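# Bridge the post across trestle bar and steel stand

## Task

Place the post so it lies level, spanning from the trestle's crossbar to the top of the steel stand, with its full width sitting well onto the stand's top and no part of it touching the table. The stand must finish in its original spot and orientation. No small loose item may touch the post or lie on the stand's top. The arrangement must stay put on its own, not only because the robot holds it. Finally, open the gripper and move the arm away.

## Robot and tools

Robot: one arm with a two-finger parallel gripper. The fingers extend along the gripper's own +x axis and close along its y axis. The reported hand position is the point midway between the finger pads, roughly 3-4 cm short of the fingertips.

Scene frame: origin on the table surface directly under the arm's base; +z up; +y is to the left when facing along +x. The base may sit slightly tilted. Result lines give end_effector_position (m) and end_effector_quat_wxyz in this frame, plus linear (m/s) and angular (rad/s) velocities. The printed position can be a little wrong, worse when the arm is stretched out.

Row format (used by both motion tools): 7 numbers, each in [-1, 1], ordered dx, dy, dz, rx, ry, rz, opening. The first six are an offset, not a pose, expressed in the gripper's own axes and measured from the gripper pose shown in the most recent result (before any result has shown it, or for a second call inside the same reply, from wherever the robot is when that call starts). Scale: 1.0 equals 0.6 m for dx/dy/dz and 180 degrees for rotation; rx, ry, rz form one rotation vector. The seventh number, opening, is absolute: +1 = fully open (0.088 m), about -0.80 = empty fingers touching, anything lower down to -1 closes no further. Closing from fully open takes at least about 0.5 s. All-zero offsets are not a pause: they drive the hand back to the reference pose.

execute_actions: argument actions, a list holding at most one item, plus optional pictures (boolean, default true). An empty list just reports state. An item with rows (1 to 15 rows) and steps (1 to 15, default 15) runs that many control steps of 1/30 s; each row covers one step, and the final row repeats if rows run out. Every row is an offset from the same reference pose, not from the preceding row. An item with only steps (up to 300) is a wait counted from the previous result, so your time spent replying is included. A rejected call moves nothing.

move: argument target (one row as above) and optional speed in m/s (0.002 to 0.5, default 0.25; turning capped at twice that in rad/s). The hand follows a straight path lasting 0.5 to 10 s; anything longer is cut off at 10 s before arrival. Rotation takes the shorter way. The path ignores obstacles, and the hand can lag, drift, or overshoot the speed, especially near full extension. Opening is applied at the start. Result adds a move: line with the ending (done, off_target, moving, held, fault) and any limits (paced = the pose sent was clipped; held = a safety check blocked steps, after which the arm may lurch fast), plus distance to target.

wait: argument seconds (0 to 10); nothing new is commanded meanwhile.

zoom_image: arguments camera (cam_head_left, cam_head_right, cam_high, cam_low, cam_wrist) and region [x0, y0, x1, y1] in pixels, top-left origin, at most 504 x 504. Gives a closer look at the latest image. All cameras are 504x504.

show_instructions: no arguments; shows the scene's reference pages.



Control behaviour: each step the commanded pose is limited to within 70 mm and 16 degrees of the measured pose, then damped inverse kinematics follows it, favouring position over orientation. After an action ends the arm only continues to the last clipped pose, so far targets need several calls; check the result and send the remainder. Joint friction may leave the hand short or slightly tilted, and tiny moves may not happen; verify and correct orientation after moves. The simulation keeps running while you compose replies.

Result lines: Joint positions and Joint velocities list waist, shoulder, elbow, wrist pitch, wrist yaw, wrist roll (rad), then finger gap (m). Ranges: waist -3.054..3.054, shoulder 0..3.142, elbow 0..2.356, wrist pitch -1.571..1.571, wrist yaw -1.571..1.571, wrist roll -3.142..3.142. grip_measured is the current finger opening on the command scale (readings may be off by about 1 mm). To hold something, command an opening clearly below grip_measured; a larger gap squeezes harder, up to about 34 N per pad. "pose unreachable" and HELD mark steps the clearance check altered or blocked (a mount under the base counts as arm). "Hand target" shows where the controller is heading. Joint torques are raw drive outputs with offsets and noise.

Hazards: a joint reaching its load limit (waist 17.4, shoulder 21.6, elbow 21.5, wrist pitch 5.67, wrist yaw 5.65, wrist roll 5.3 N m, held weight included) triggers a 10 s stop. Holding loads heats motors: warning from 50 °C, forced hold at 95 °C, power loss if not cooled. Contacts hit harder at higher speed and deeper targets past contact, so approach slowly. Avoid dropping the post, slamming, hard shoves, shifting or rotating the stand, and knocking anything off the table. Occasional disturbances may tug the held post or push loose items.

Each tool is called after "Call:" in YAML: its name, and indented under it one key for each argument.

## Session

Call:
execute_actions:
  actions: []

Call:
show_instructions:

Scene clock: 0.00 s of 4800.00 s.
end_effector_position=(+0.1514, -0.4320, +0.3061) grip_measured=+0.823 end_effector_quat_wxyz=(-0.373, -0.214, -0.046, +0.901) end_effector_velocity=(-0.001, -0.001, +0.002) end_effector_angular_velocity=(-0.006, +0.007, +0.001)
Joint positions: [-1.351  2.067  1.545 -0.65   0.575  1.207  0.079]
Joint velocities: [-0.002 -0.002 -0.002  0.007  0.007 -0.007 -0.   ]
Joint torques (N m, as the arm reports them, + toward a larger angle): no reading
Motor temperatures (°C, as the motors report them): [17 17 20 22 16 15]
Heat: hottest wrist pitch 22 °C (+0.0 °C/min).
Hand target: +0.151, -0.432, +0.306; -0.373, -0.214, -0.046, +0.901

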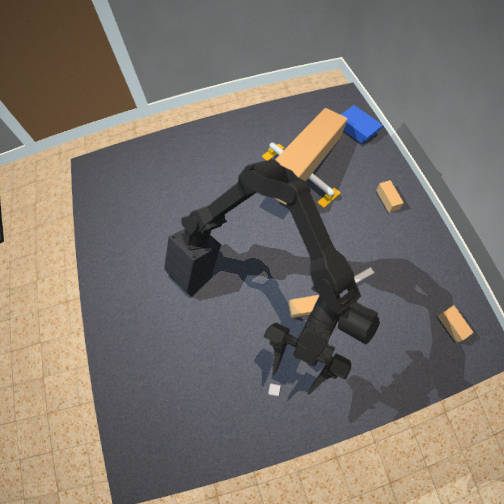

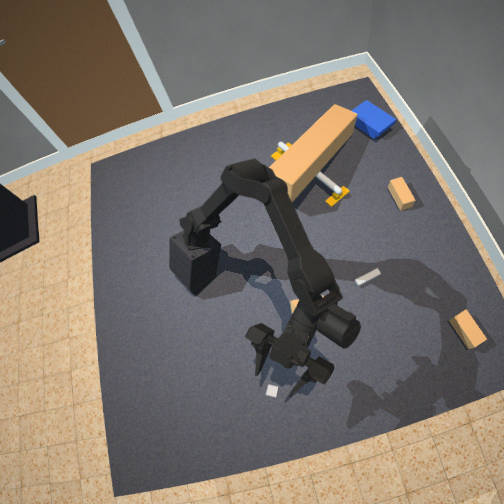

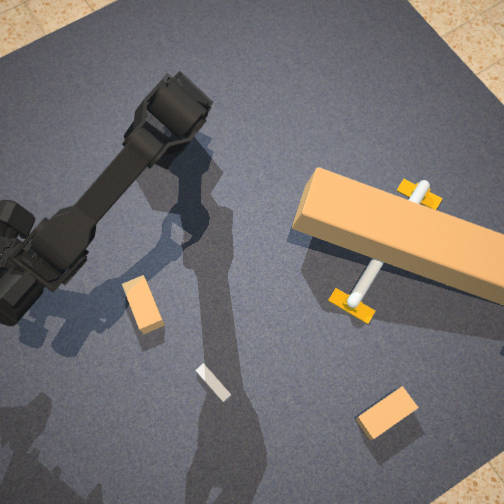

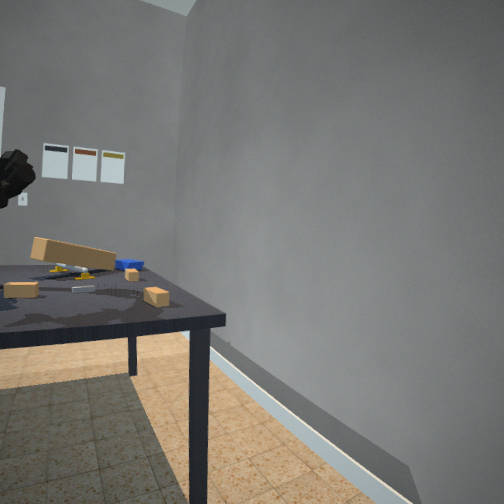

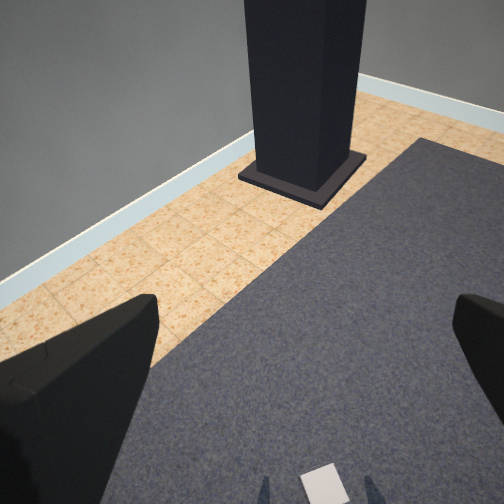

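Reference images for this scene: manual page 1, manual page 2, manual page 3, manual page 4.

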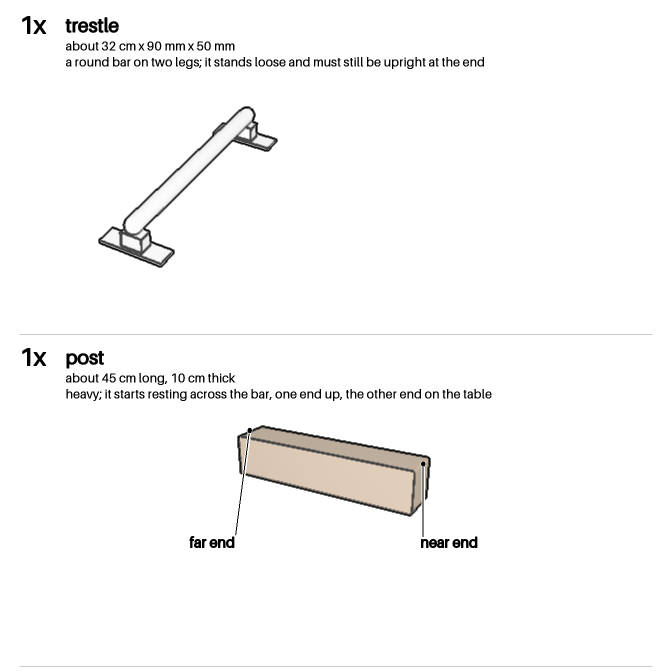

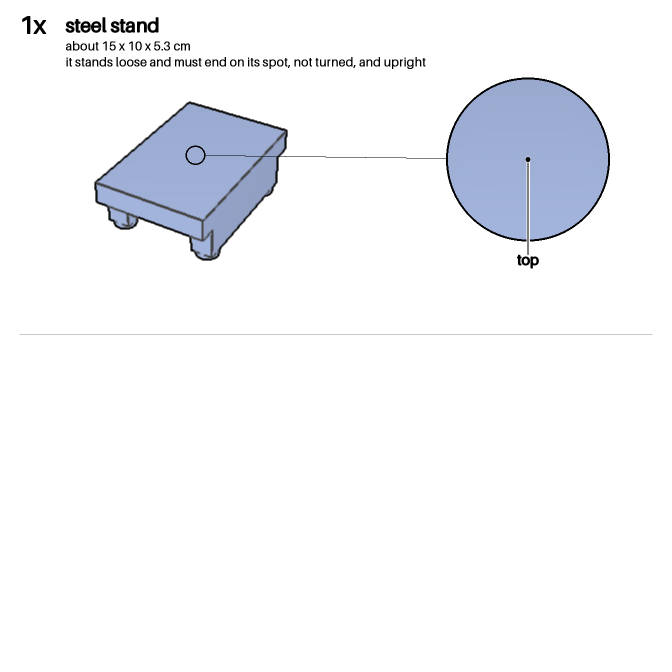

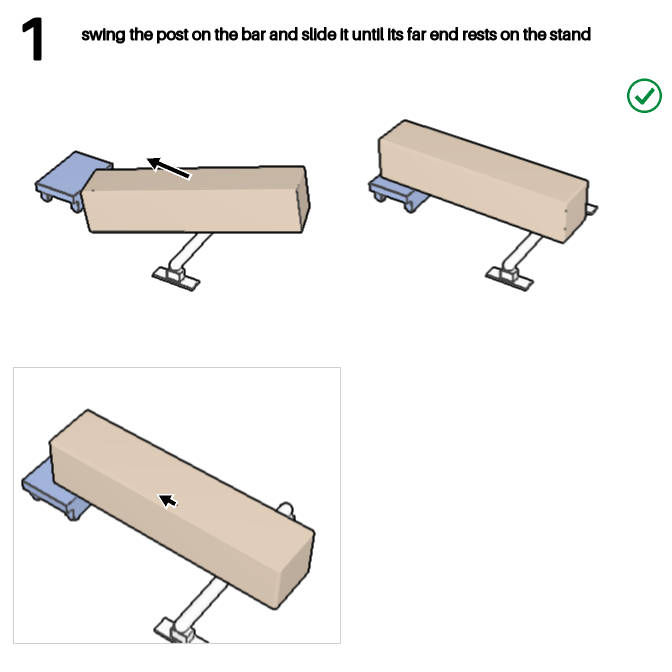

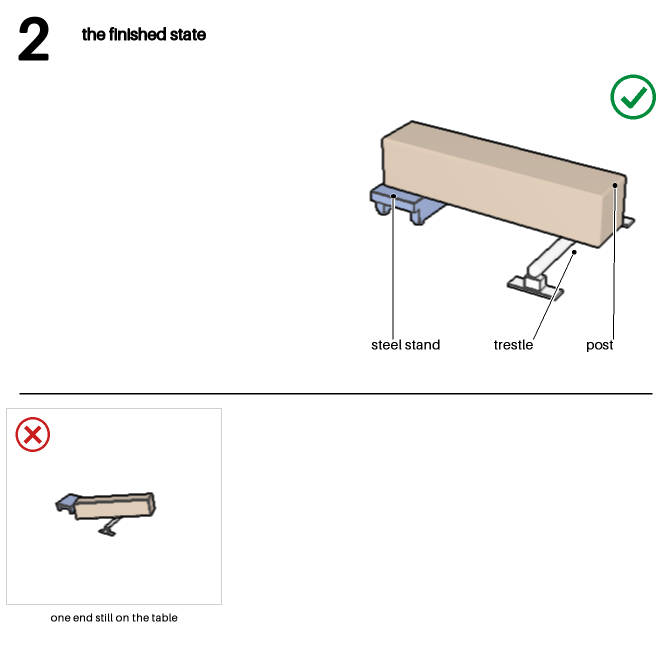

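Call:
move:
  target: [-0.71,-0.527,-0.37,-0.684,0.082,0.62,-1]
  speed: 0.3

Scene clock: 15.30 s of 4800.00 s.
end_effector_position=(+0.2757, +0.1217, +0.2531) grip_measured=-0.810 end_effector_quat_wxyz=(+0.793, -0.141, +0.561, +0.192) end_effector_velocity=(-0.001, +0.001, -0.001) end_effector_angular_velocity=(+0.002, +0.013, +0.010)
Joint positions: [ 0.116  0.774  0.842 -0.834 -0.14  -0.125  0.   ]
Joint velocities: [ 0.002  0.007  0.002 -0.007 -0.007 -0.007  0.   ]
Joint torques (N m, as the arm reports them, + toward a larger angle): [ 0.2  -3.31  6.49  1.22 -0.18 -0.08]
Motor temperatures (°C, as the motors report them): [18 20 21 22 16 15]
Heat: hottest wrist pitch 22 °C (+0.0 °C/min).
Hand target: +0.278, +0.125, +0.256; +0.794, -0.141, +0.558, +0.198
Off the commanded pose: 0.009 m, 1 deg.
After step 90, 6.93 s passed at rest.
move: off_target

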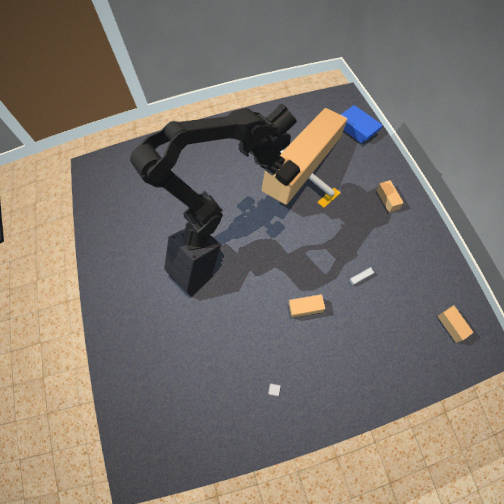

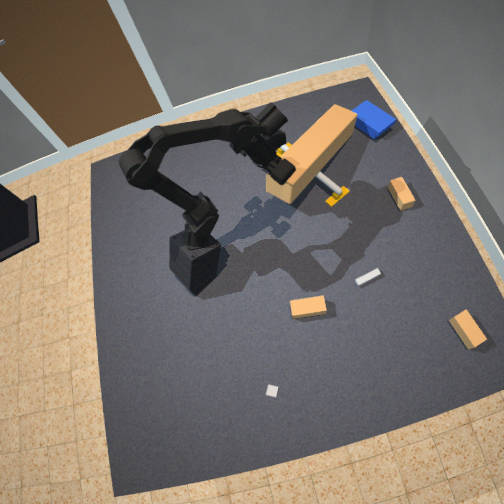

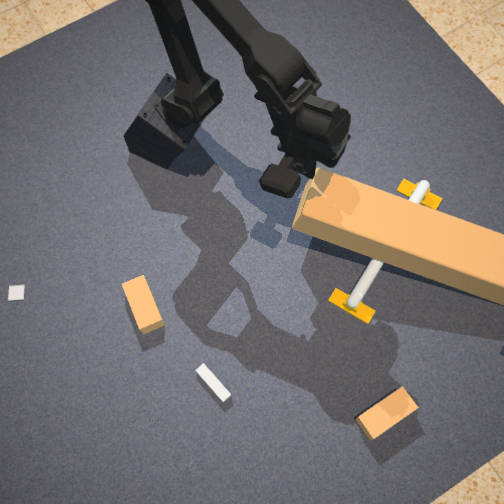

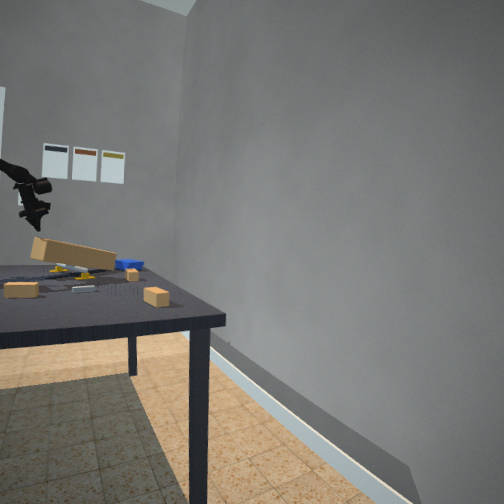

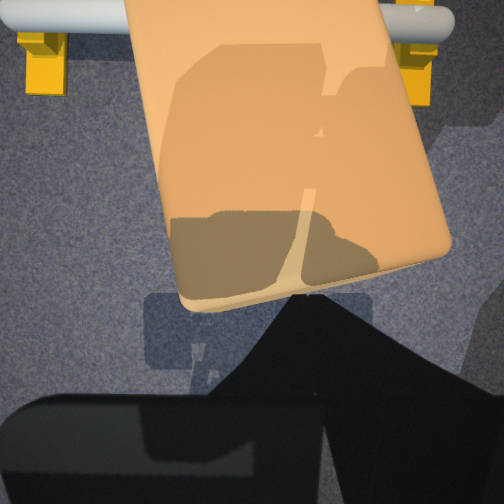

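Call:
move:
  target: [0.06,-0.01,0.012,0,0,0,-1]
  speed: 0.03

Scene clock: 20.53 s of 4800.00 s.
end_effector_position=(+0.2971, +0.1261, +0.2264) grip_measured=-0.810 end_effector_quat_wxyz=(+0.797, -0.141, +0.555, +0.193) end_effector_velocity=(+0.001, -0.000, +0.001) end_effector_angular_velocity=(+0.004, -0.007, +0.004)
Joint positions: [ 0.117  0.882  0.804 -0.675 -0.141 -0.125  0.   ]
Joint velocities: [-0.007 -0.002 -0.002  0.007 -0.007 -0.007  0.   ]
Joint torques (N m, as the arm reports them, + toward a larger angle): [-0.51 -3.81  4.15  1.25 -0.04 -0.02]
Motor temperatures (°C, as the motors report them): [18 20 22 22 16 15]
Heat: hottest elbow 22 °C (+0.0 °C/min).
Hand target: +0.295, +0.125, +0.222; +0.793, -0.141, +0.561, +0.192
Off the commanded pose: 0.005 m, 1 deg.
After step 90, 0.70 s passed at rest.
move: done

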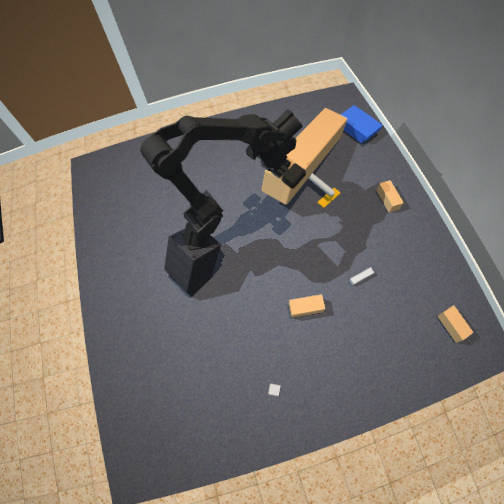

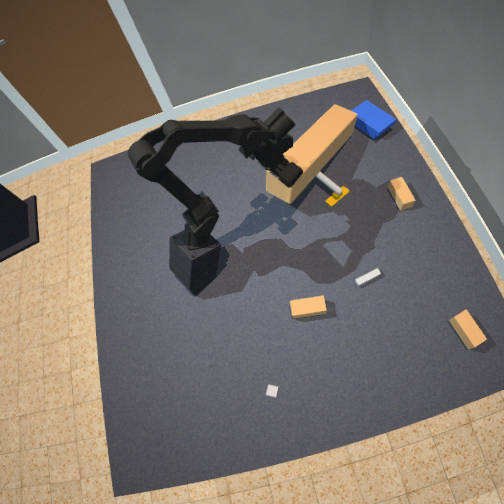

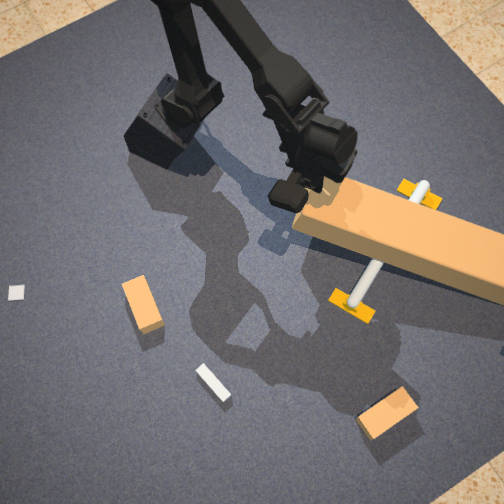

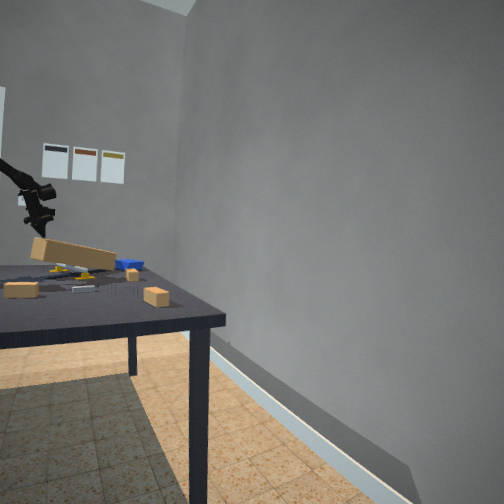

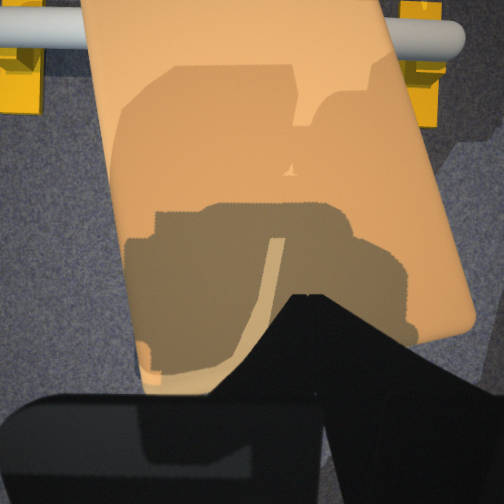

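Call:
move:
  target: [0.028,0,-0.013,0,0,0,-1]
  speed: 0.012

Call:
move:
  target: [0.069,0,-0.078,0,0,0,-1]
  speed: 0.018

Scene clock: 26.23 s of 4800.00 s.
end_effector_position=(+0.3016, +0.1267, +0.2195) grip_measured=-0.810 end_effector_quat_wxyz=(+0.806, -0.142, +0.540, +0.194) end_effector_velocity=(-0.003, +0.002, -0.003) end_effector_angular_velocity=(+0.015, +0.008, +0.013)
Joint positions: [ 0.118  0.884  0.765 -0.598 -0.138 -0.124  0.   ]
Joint velocities: [-0.002 -0.002 -0.012  0.007 -0.022 -0.007  0.   ]
Joint torques (N m, as the arm reports them, + toward a larger angle): [ 0.41 -2.52  2.91  1.43  0.09  0.13]
Motor temperatures (°C, as the motors report them): [18 20 22 22 16 15]
Heat: hottest elbow 22 °C (+0.0 °C/min).
Hand target: +0.296, +0.125, +0.208; +0.797, -0.142, +0.555, +0.193
Off the commanded pose: 0.013 m, 2 deg.
After step 90, 0.97 s passed at rest.
move: off_target

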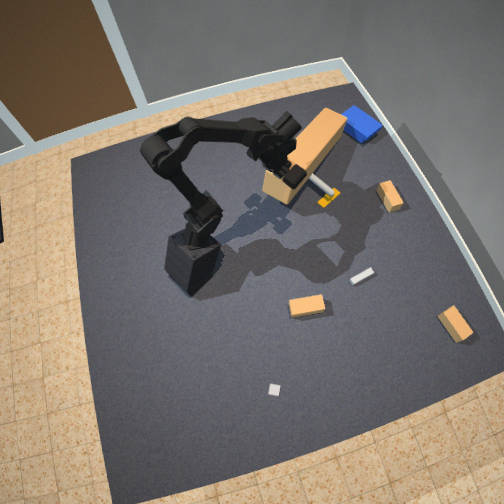

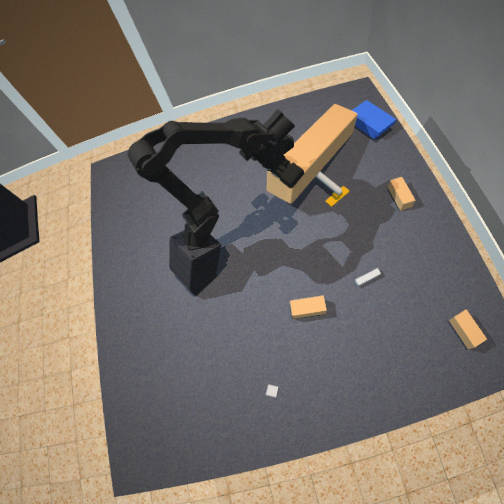

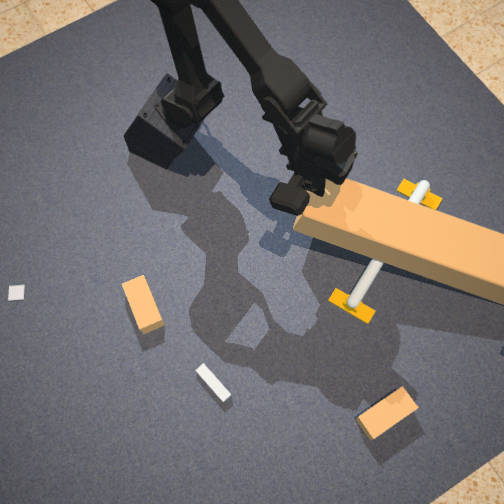

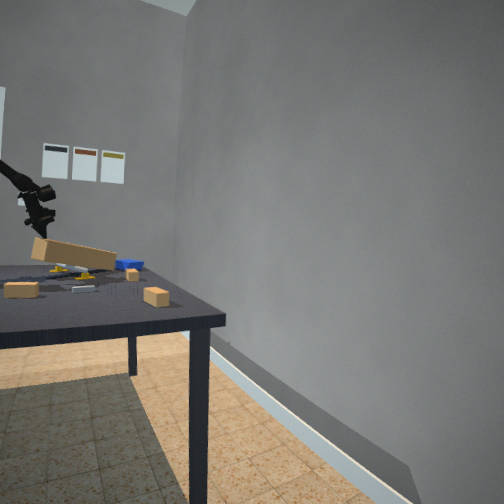

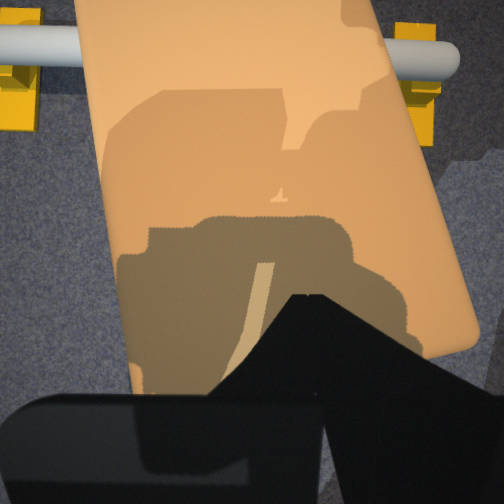

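Scene clock: 30.00 s of 4800.00 s.
end_effector_position=(+0.2792, +0.1124, +0.1680) grip_measured=-0.810 end_effector_quat_wxyz=(+0.810, -0.142, +0.536, +0.192) end_effector_velocity=(-0.002, +0.002, -0.001) end_effector_angular_velocity=(+0.016, +0.003, +0.013)
Joint positions: [ 0.114  0.877  0.527 -0.357 -0.135 -0.124  0.   ]
Joint velocities: [-0.002 -0.002 -0.007  0.007 -0.022 -0.007  0.   ]
Joint torques (N m, as the arm reports them, + toward a larger angle): [ 0.09 -2.39  3.92  2.03 -0.07  0.  ]
Motor temperatures (°C, as the motors report them): [18 19 22 22 16 15]
Heat: hottest elbow 22 °C (+0.0 °C/min).
Hand target: +0.278, +0.113, +0.164; +0.807, -0.142, +0.540, +0.194
Off the commanded pose: 0.005 m, 1 deg.
move: done

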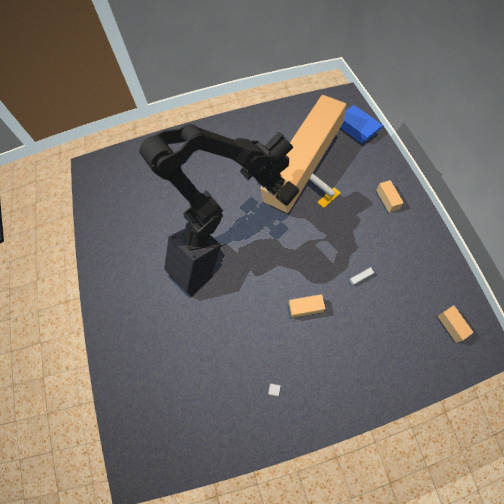

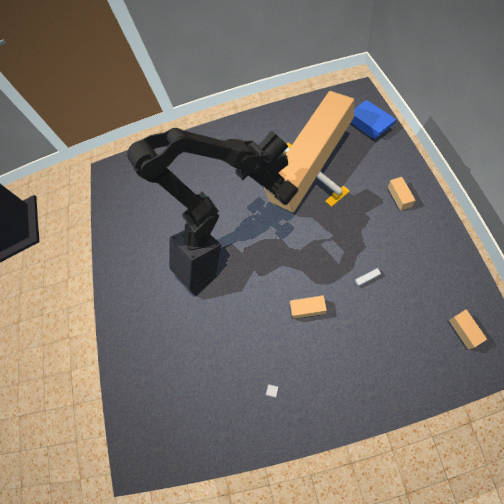

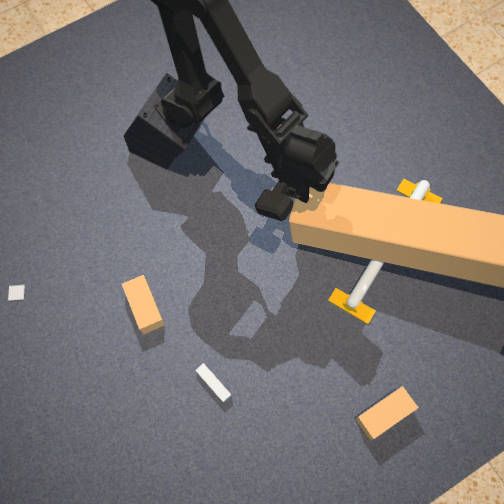

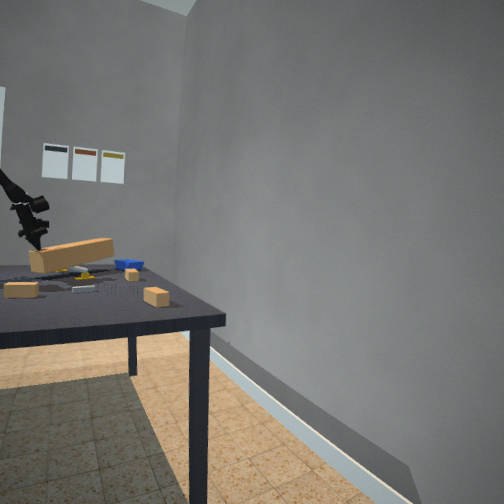

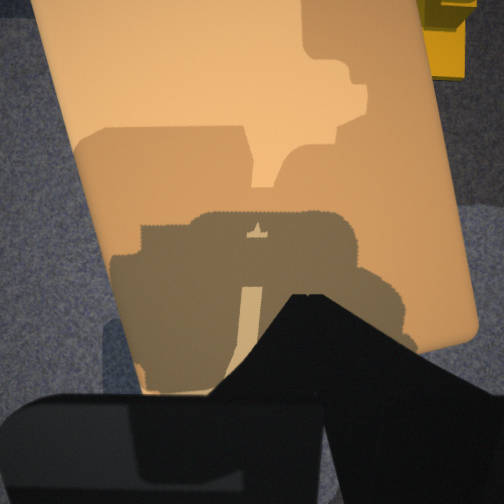

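Call:
move:
  target: [0.008,0.08,-0.006,0,0,0,-1]
  speed: 0.015

Call:
zoom_image:
  camera: "cam_head_right"
  region: [250,70,420,220]

Scene clock: 37.53 s of 4800.00 s.
end_effector_position=(+0.2587, +0.1509, +0.1646) grip_measured=-0.810 end_effector_quat_wxyz=(+0.813, -0.143, +0.533, +0.186) end_effector_velocity=(-0.004, -0.003, -0.002) end_effector_angular_velocity=(-0.019, +0.014, +0.007)
Joint positions: [ 0.413  0.869  0.509 -0.337  0.107  0.073  0.   ]
Joint velocities: [ 0.002 -0.002 -0.002 -0.022  0.007 -0.007  0.   ]
Joint torques (N m, as the arm reports them, + toward a larger angle): [ 1.12 -2.53  4.03  1.91 -0.1   0.12]
Motor temperatures (°C, as the motors report them): [18 19 22 23 16 15]
Heat: hottest wrist pitch 23 °C (+1.6 °C/min).
Hand target: +0.256, +0.154, +0.161; +0.809, -0.142, +0.537, +0.192
Off the commanded pose: 0.006 m, 1 deg.
After step 90, 1.07 s passed at rest.
move: done

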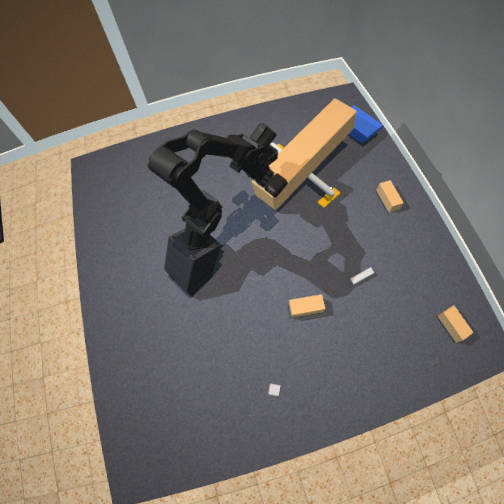

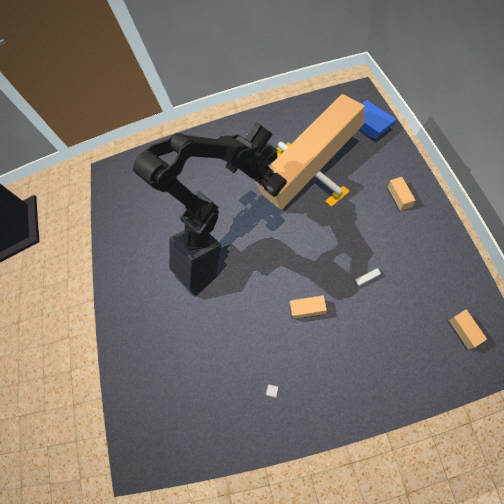

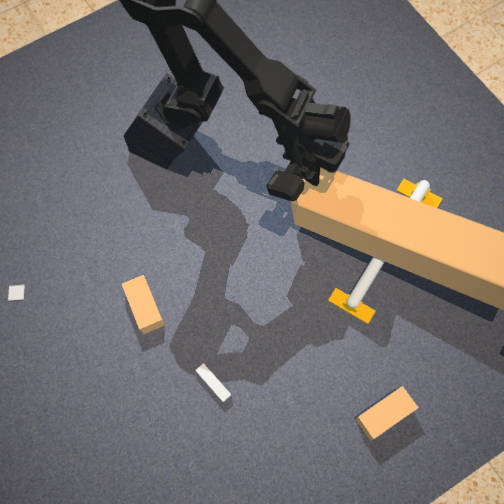

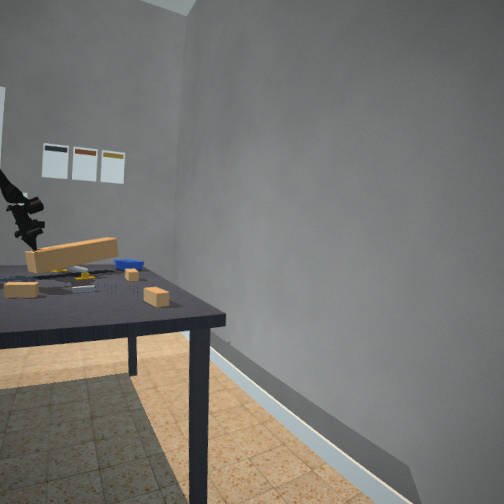

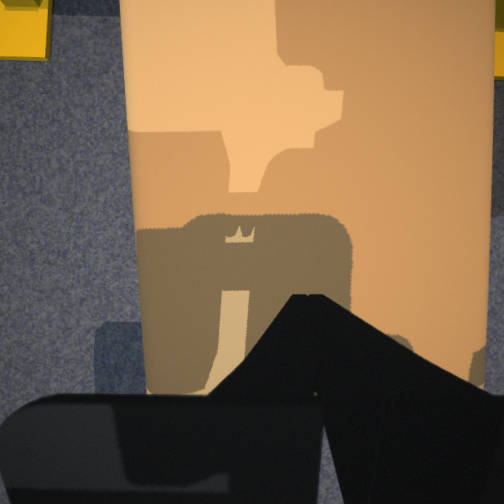

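Region (250, 70, 420, 220) of cam_head_right's 504x504 image, scaled by 2.965, with more detail than that image has; it fills the top 445 rows of this view, and the rest is white.

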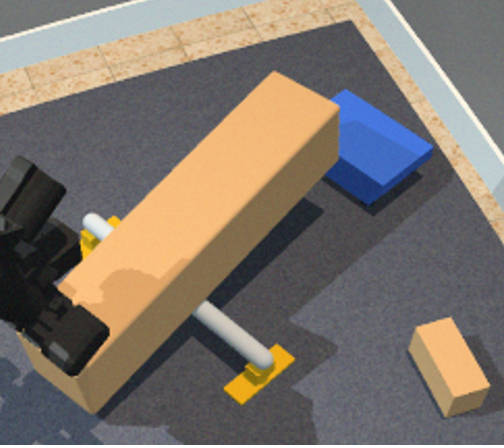

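Call:
move:
  target: [0.045,0.018,0.072,0,0,0,-1]
  speed: 0.015

Call:
zoom_image:
  camera: "cam_head_right"
  region: [250,70,420,220]

Call:
zoom_image:
  camera: "cam_low"
  region: [10,200,170,300]

Scene clock: 44.60 s of 4800.00 s.
end_effector_position=(+0.2865, +0.1761, +0.1509) grip_measured=-0.810 end_effector_quat_wxyz=(+0.801, -0.149, +0.548, +0.187) end_effector_velocity=(-0.004, -0.003, -0.003) end_effector_angular_velocity=(-0.022, +0.018, +0.008)
Joint positions: [ 0.436  1.09   0.644 -0.291  0.116  0.083  0.   ]
Joint velocities: [ 0.002  0.002 -0.002 -0.022  0.007 -0.007  0.   ]
Joint torques (N m, as the arm reports them, + toward a larger angle): [ 0.07 -3.88  7.15  2.72  0.26  0.13]
Motor temperatures (°C, as the motors report them): [18 19 23 24 16 15]
Heat: hottest wrist pitch 24 °C (+2.7 °C/min).
Hand target: +0.299, +0.183, +0.157; +0.813, -0.143, +0.533, +0.186
Off the commanded pose: 0.015 m, 2 deg.
After step 90, 0.30 s passed at rest.
move: off_target

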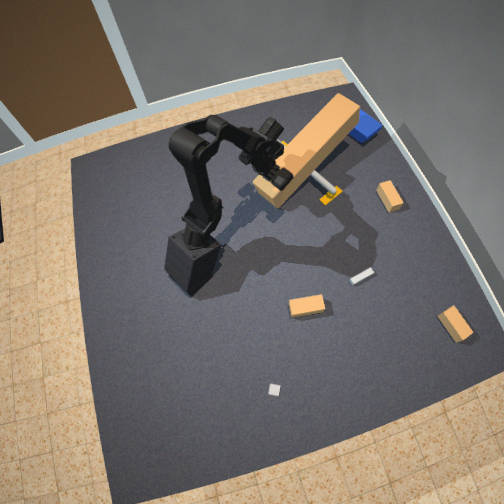

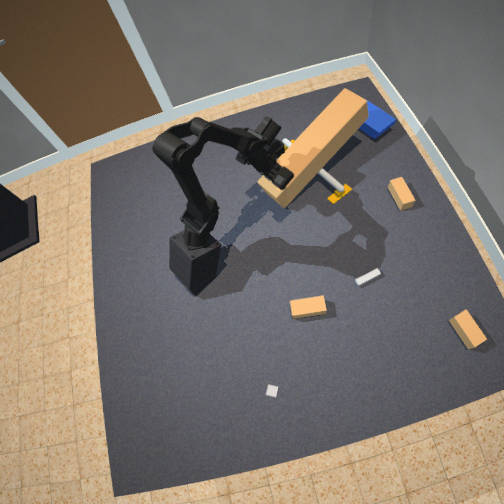

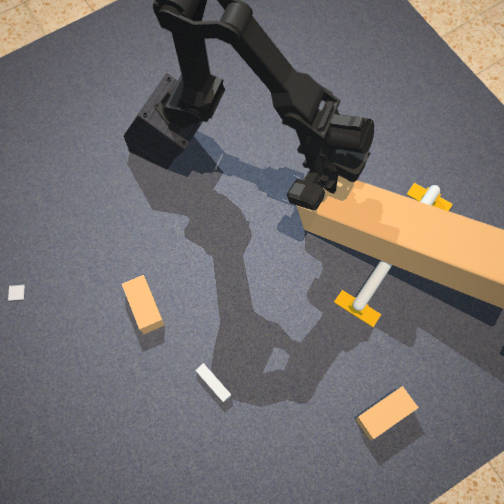

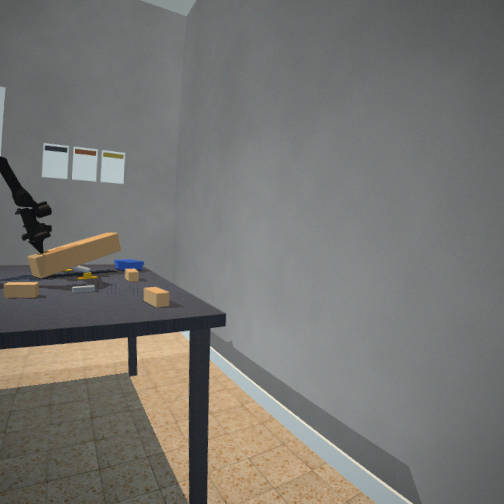

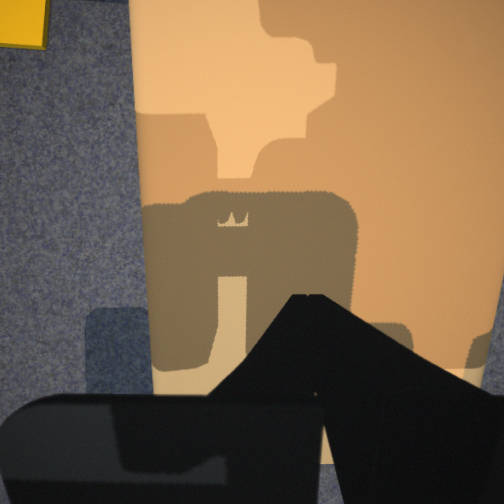

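Region (250, 70, 420, 220) of cam_head_right's 504x504 image, scaled by 2.965, with more detail than that image has; it fills the top 445 rows of this view, and the rest is white.

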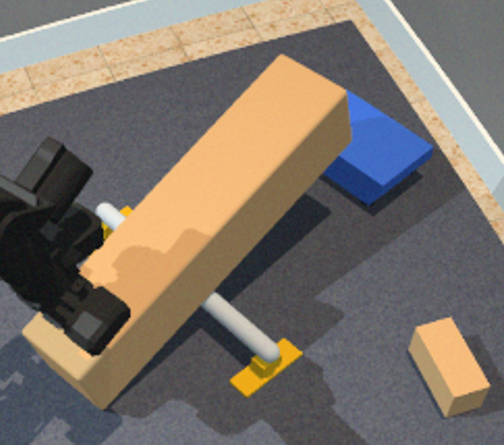

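Region (10, 200, 170, 300) of cam_low's 504x504 image, scaled by 3.150, with more detail than that image has; it fills the top 315 rows of this view, and the rest is white.

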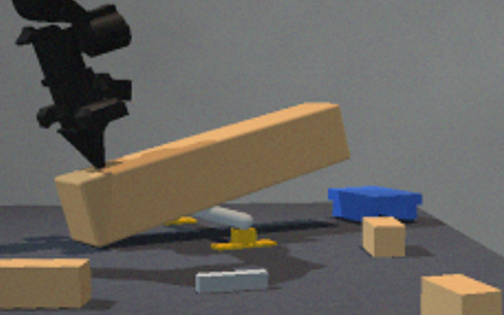

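Call:
move:
  target: [-0.01,0.018,0.075,0,0,0,-1]
  speed: 0.012

Call:
zoom_image:
  camera: "cam_head_right"
  region: [250,70,420,220]

Call:
zoom_image:
  camera: "cam_low"
  region: [10,200,170,300]

Scene clock: 54.67 s of 4800.00 s.
end_effector_position=(+0.3077, +0.2005, +0.1727) grip_measured=-0.810 end_effector_quat_wxyz=(+0.795, -0.151, +0.555, +0.191) end_effector_velocity=(-0.003, +0.003, -0.001) end_effector_angular_velocity=(+0.017, +0.009, +0.016)
Joint positions: [ 0.471  1.159  0.827 -0.425  0.131  0.102  0.   ]
Joint velocities: [ 0.002 -0.002 -0.007  0.007 -0.022 -0.007  0.   ]
Joint torques (N m, as the arm reports them, + toward a larger angle): [ 0.13 -3.26  6.57  2.59  0.36  0.11]
Motor temperatures (°C, as the motors report them): [17 19 24 26 16 15]
Heat: hottest wrist pitch 26 °C (+4.4 °C/min).
Hand target: +0.316, +0.204, +0.173; +0.801, -0.149, +0.548, +0.187
Off the commanded pose: 0.010 m, 1 deg.
After step 90, 2.87 s passed at rest.
move: off_target

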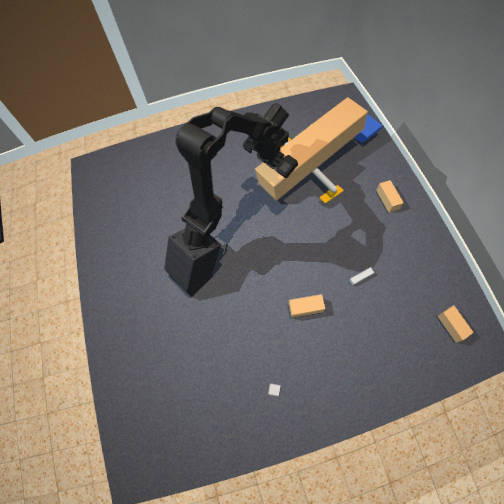

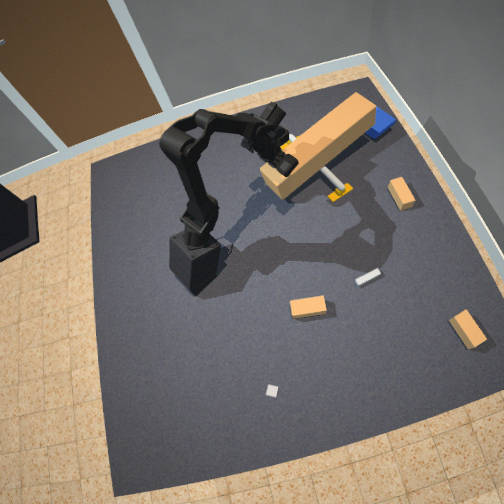

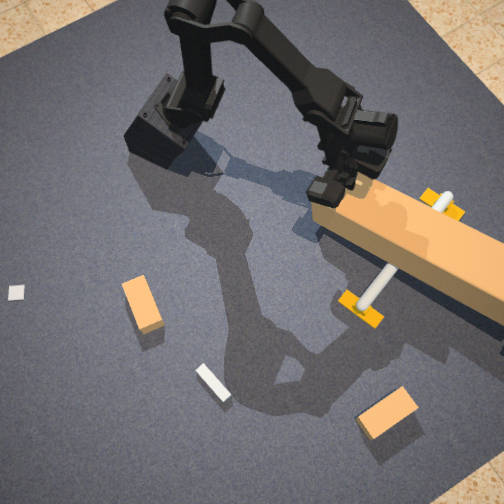

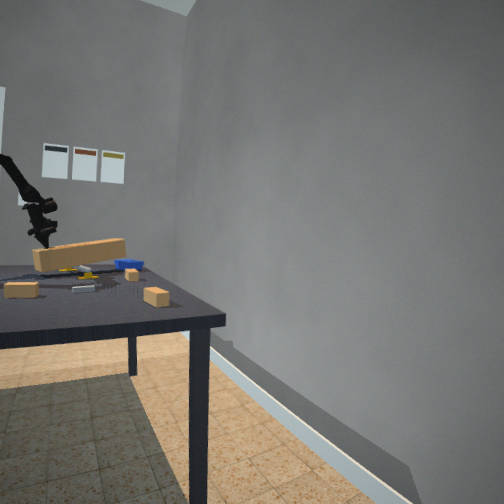

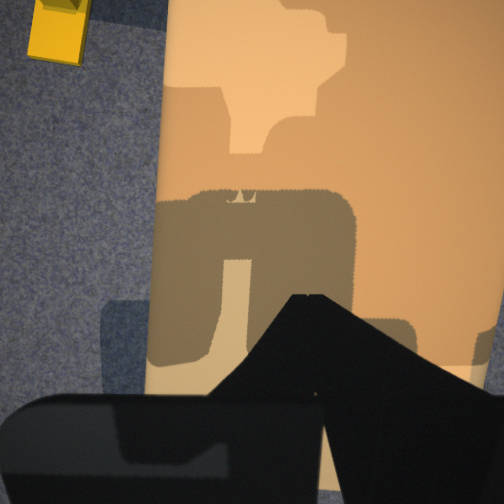

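Region (250, 70, 420, 220) of cam_head_right's 504x504 image, scaled by 2.965, with more detail than that image has; it fills the top 445 rows of this view, and the rest is white.

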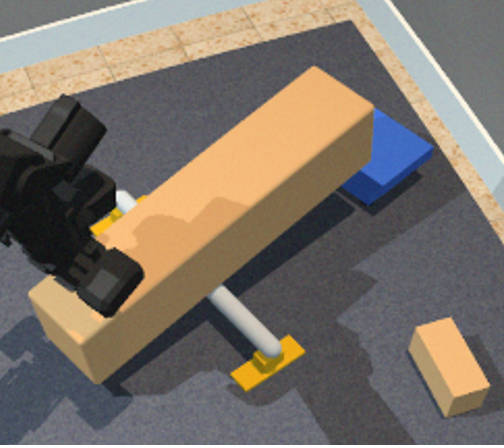

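Region (10, 200, 170, 300) of cam_low's 504x504 image, scaled by 3.150, with more detail than that image has; it fills the top 315 rows of this view, and the rest is white.

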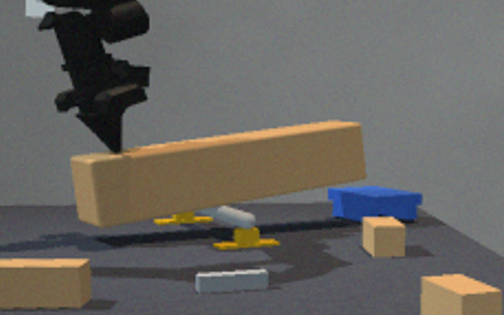

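Call:
move:
  target: [0.02,-0.016,0.073,0,0,0,-1]
  speed: 0.012

Call:
zoom_image:
  camera: "cam_head_right"
  region: [250,70,420,220]

Call:
zoom_image:
  camera: "cam_low"
  region: [10,200,170,300]

Scene clock: 62.30 s of 4800.00 s.
end_effector_position=(+0.3425, +0.2152, +0.1836) grip_measured=-0.810 end_effector_quat_wxyz=(+0.793, -0.149, +0.556, +0.202) end_effector_velocity=(+0.000, -0.002, +0.001) end_effector_angular_velocity=(-0.001, +0.003, +0.003)
Joint positions: [ 0.425  1.264  0.999 -0.486  0.078  0.062  0.   ]
Joint velocities: [-0.007 -0.002  0.002 -0.007 -0.007 -0.007  0.   ]
Joint torques (N m, as the arm reports them, + toward a larger angle): [-1.42 -2.86  6.2   2.58  0.27 -0.09]
Motor temperatures (°C, as the motors report them): [17 19 25 28 16 15]
Heat: hottest wrist pitch 28 °C (+6.1 °C/min).
Hand target: +0.352, +0.213, +0.177; +0.795, -0.151, +0.555, +0.191
Off the commanded pose: 0.012 m, 1 deg.
After step 90, 0.50 s passed at rest.
move: off_target

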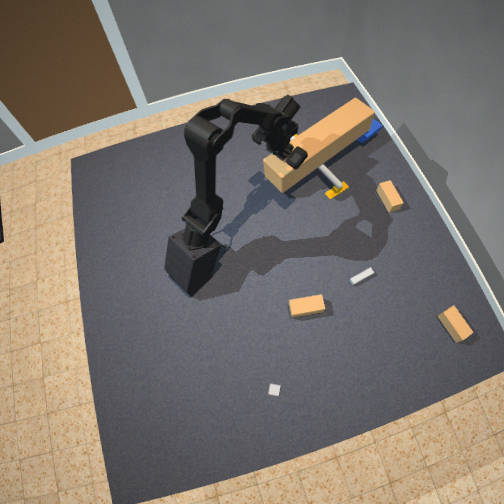

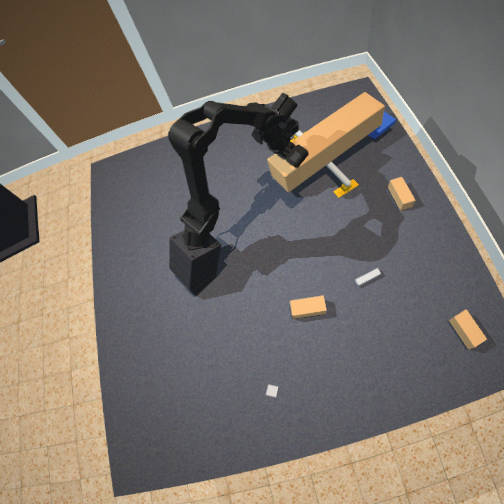

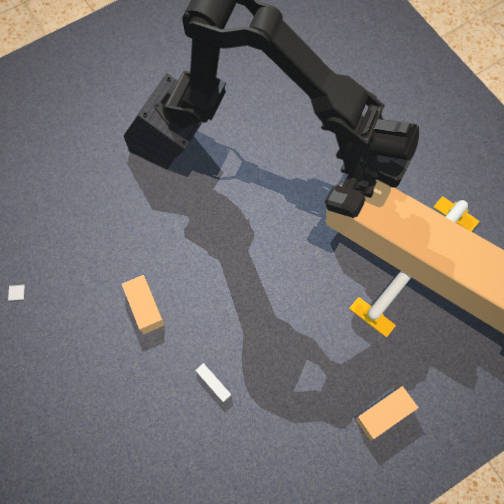

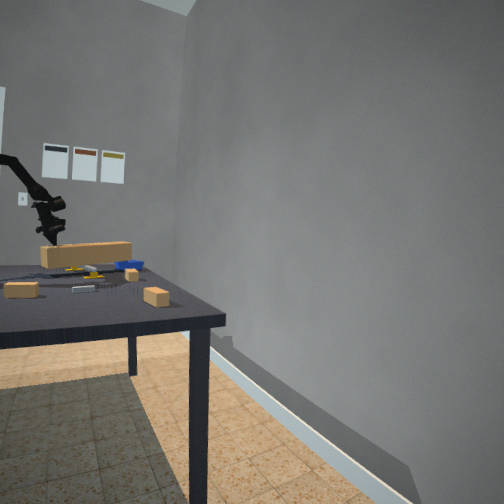

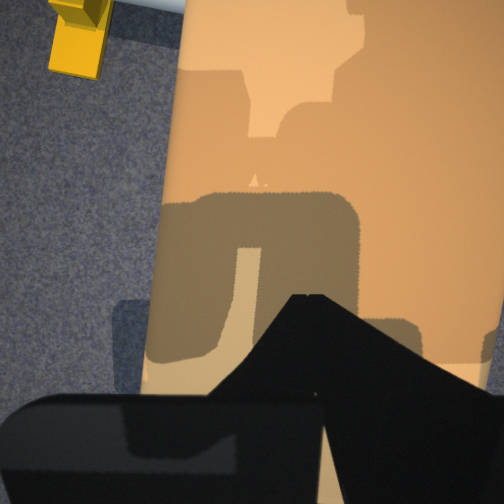

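Region (250, 70, 420, 220) of cam_head_right's 504x504 image, scaled by 2.965, with more detail than that image has; it fills the top 445 rows of this view, and the rest is white.

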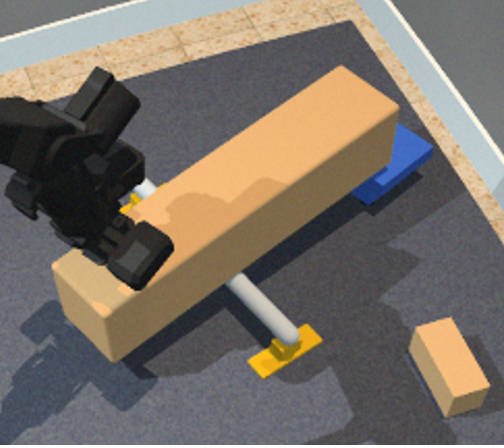

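Region (10, 200, 170, 300) of cam_low's 504x504 image, scaled by 3.150, with more detail than that image has; it fills the top 315 rows of this view, and the rest is white.

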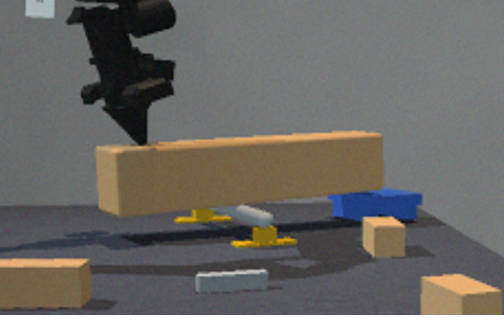

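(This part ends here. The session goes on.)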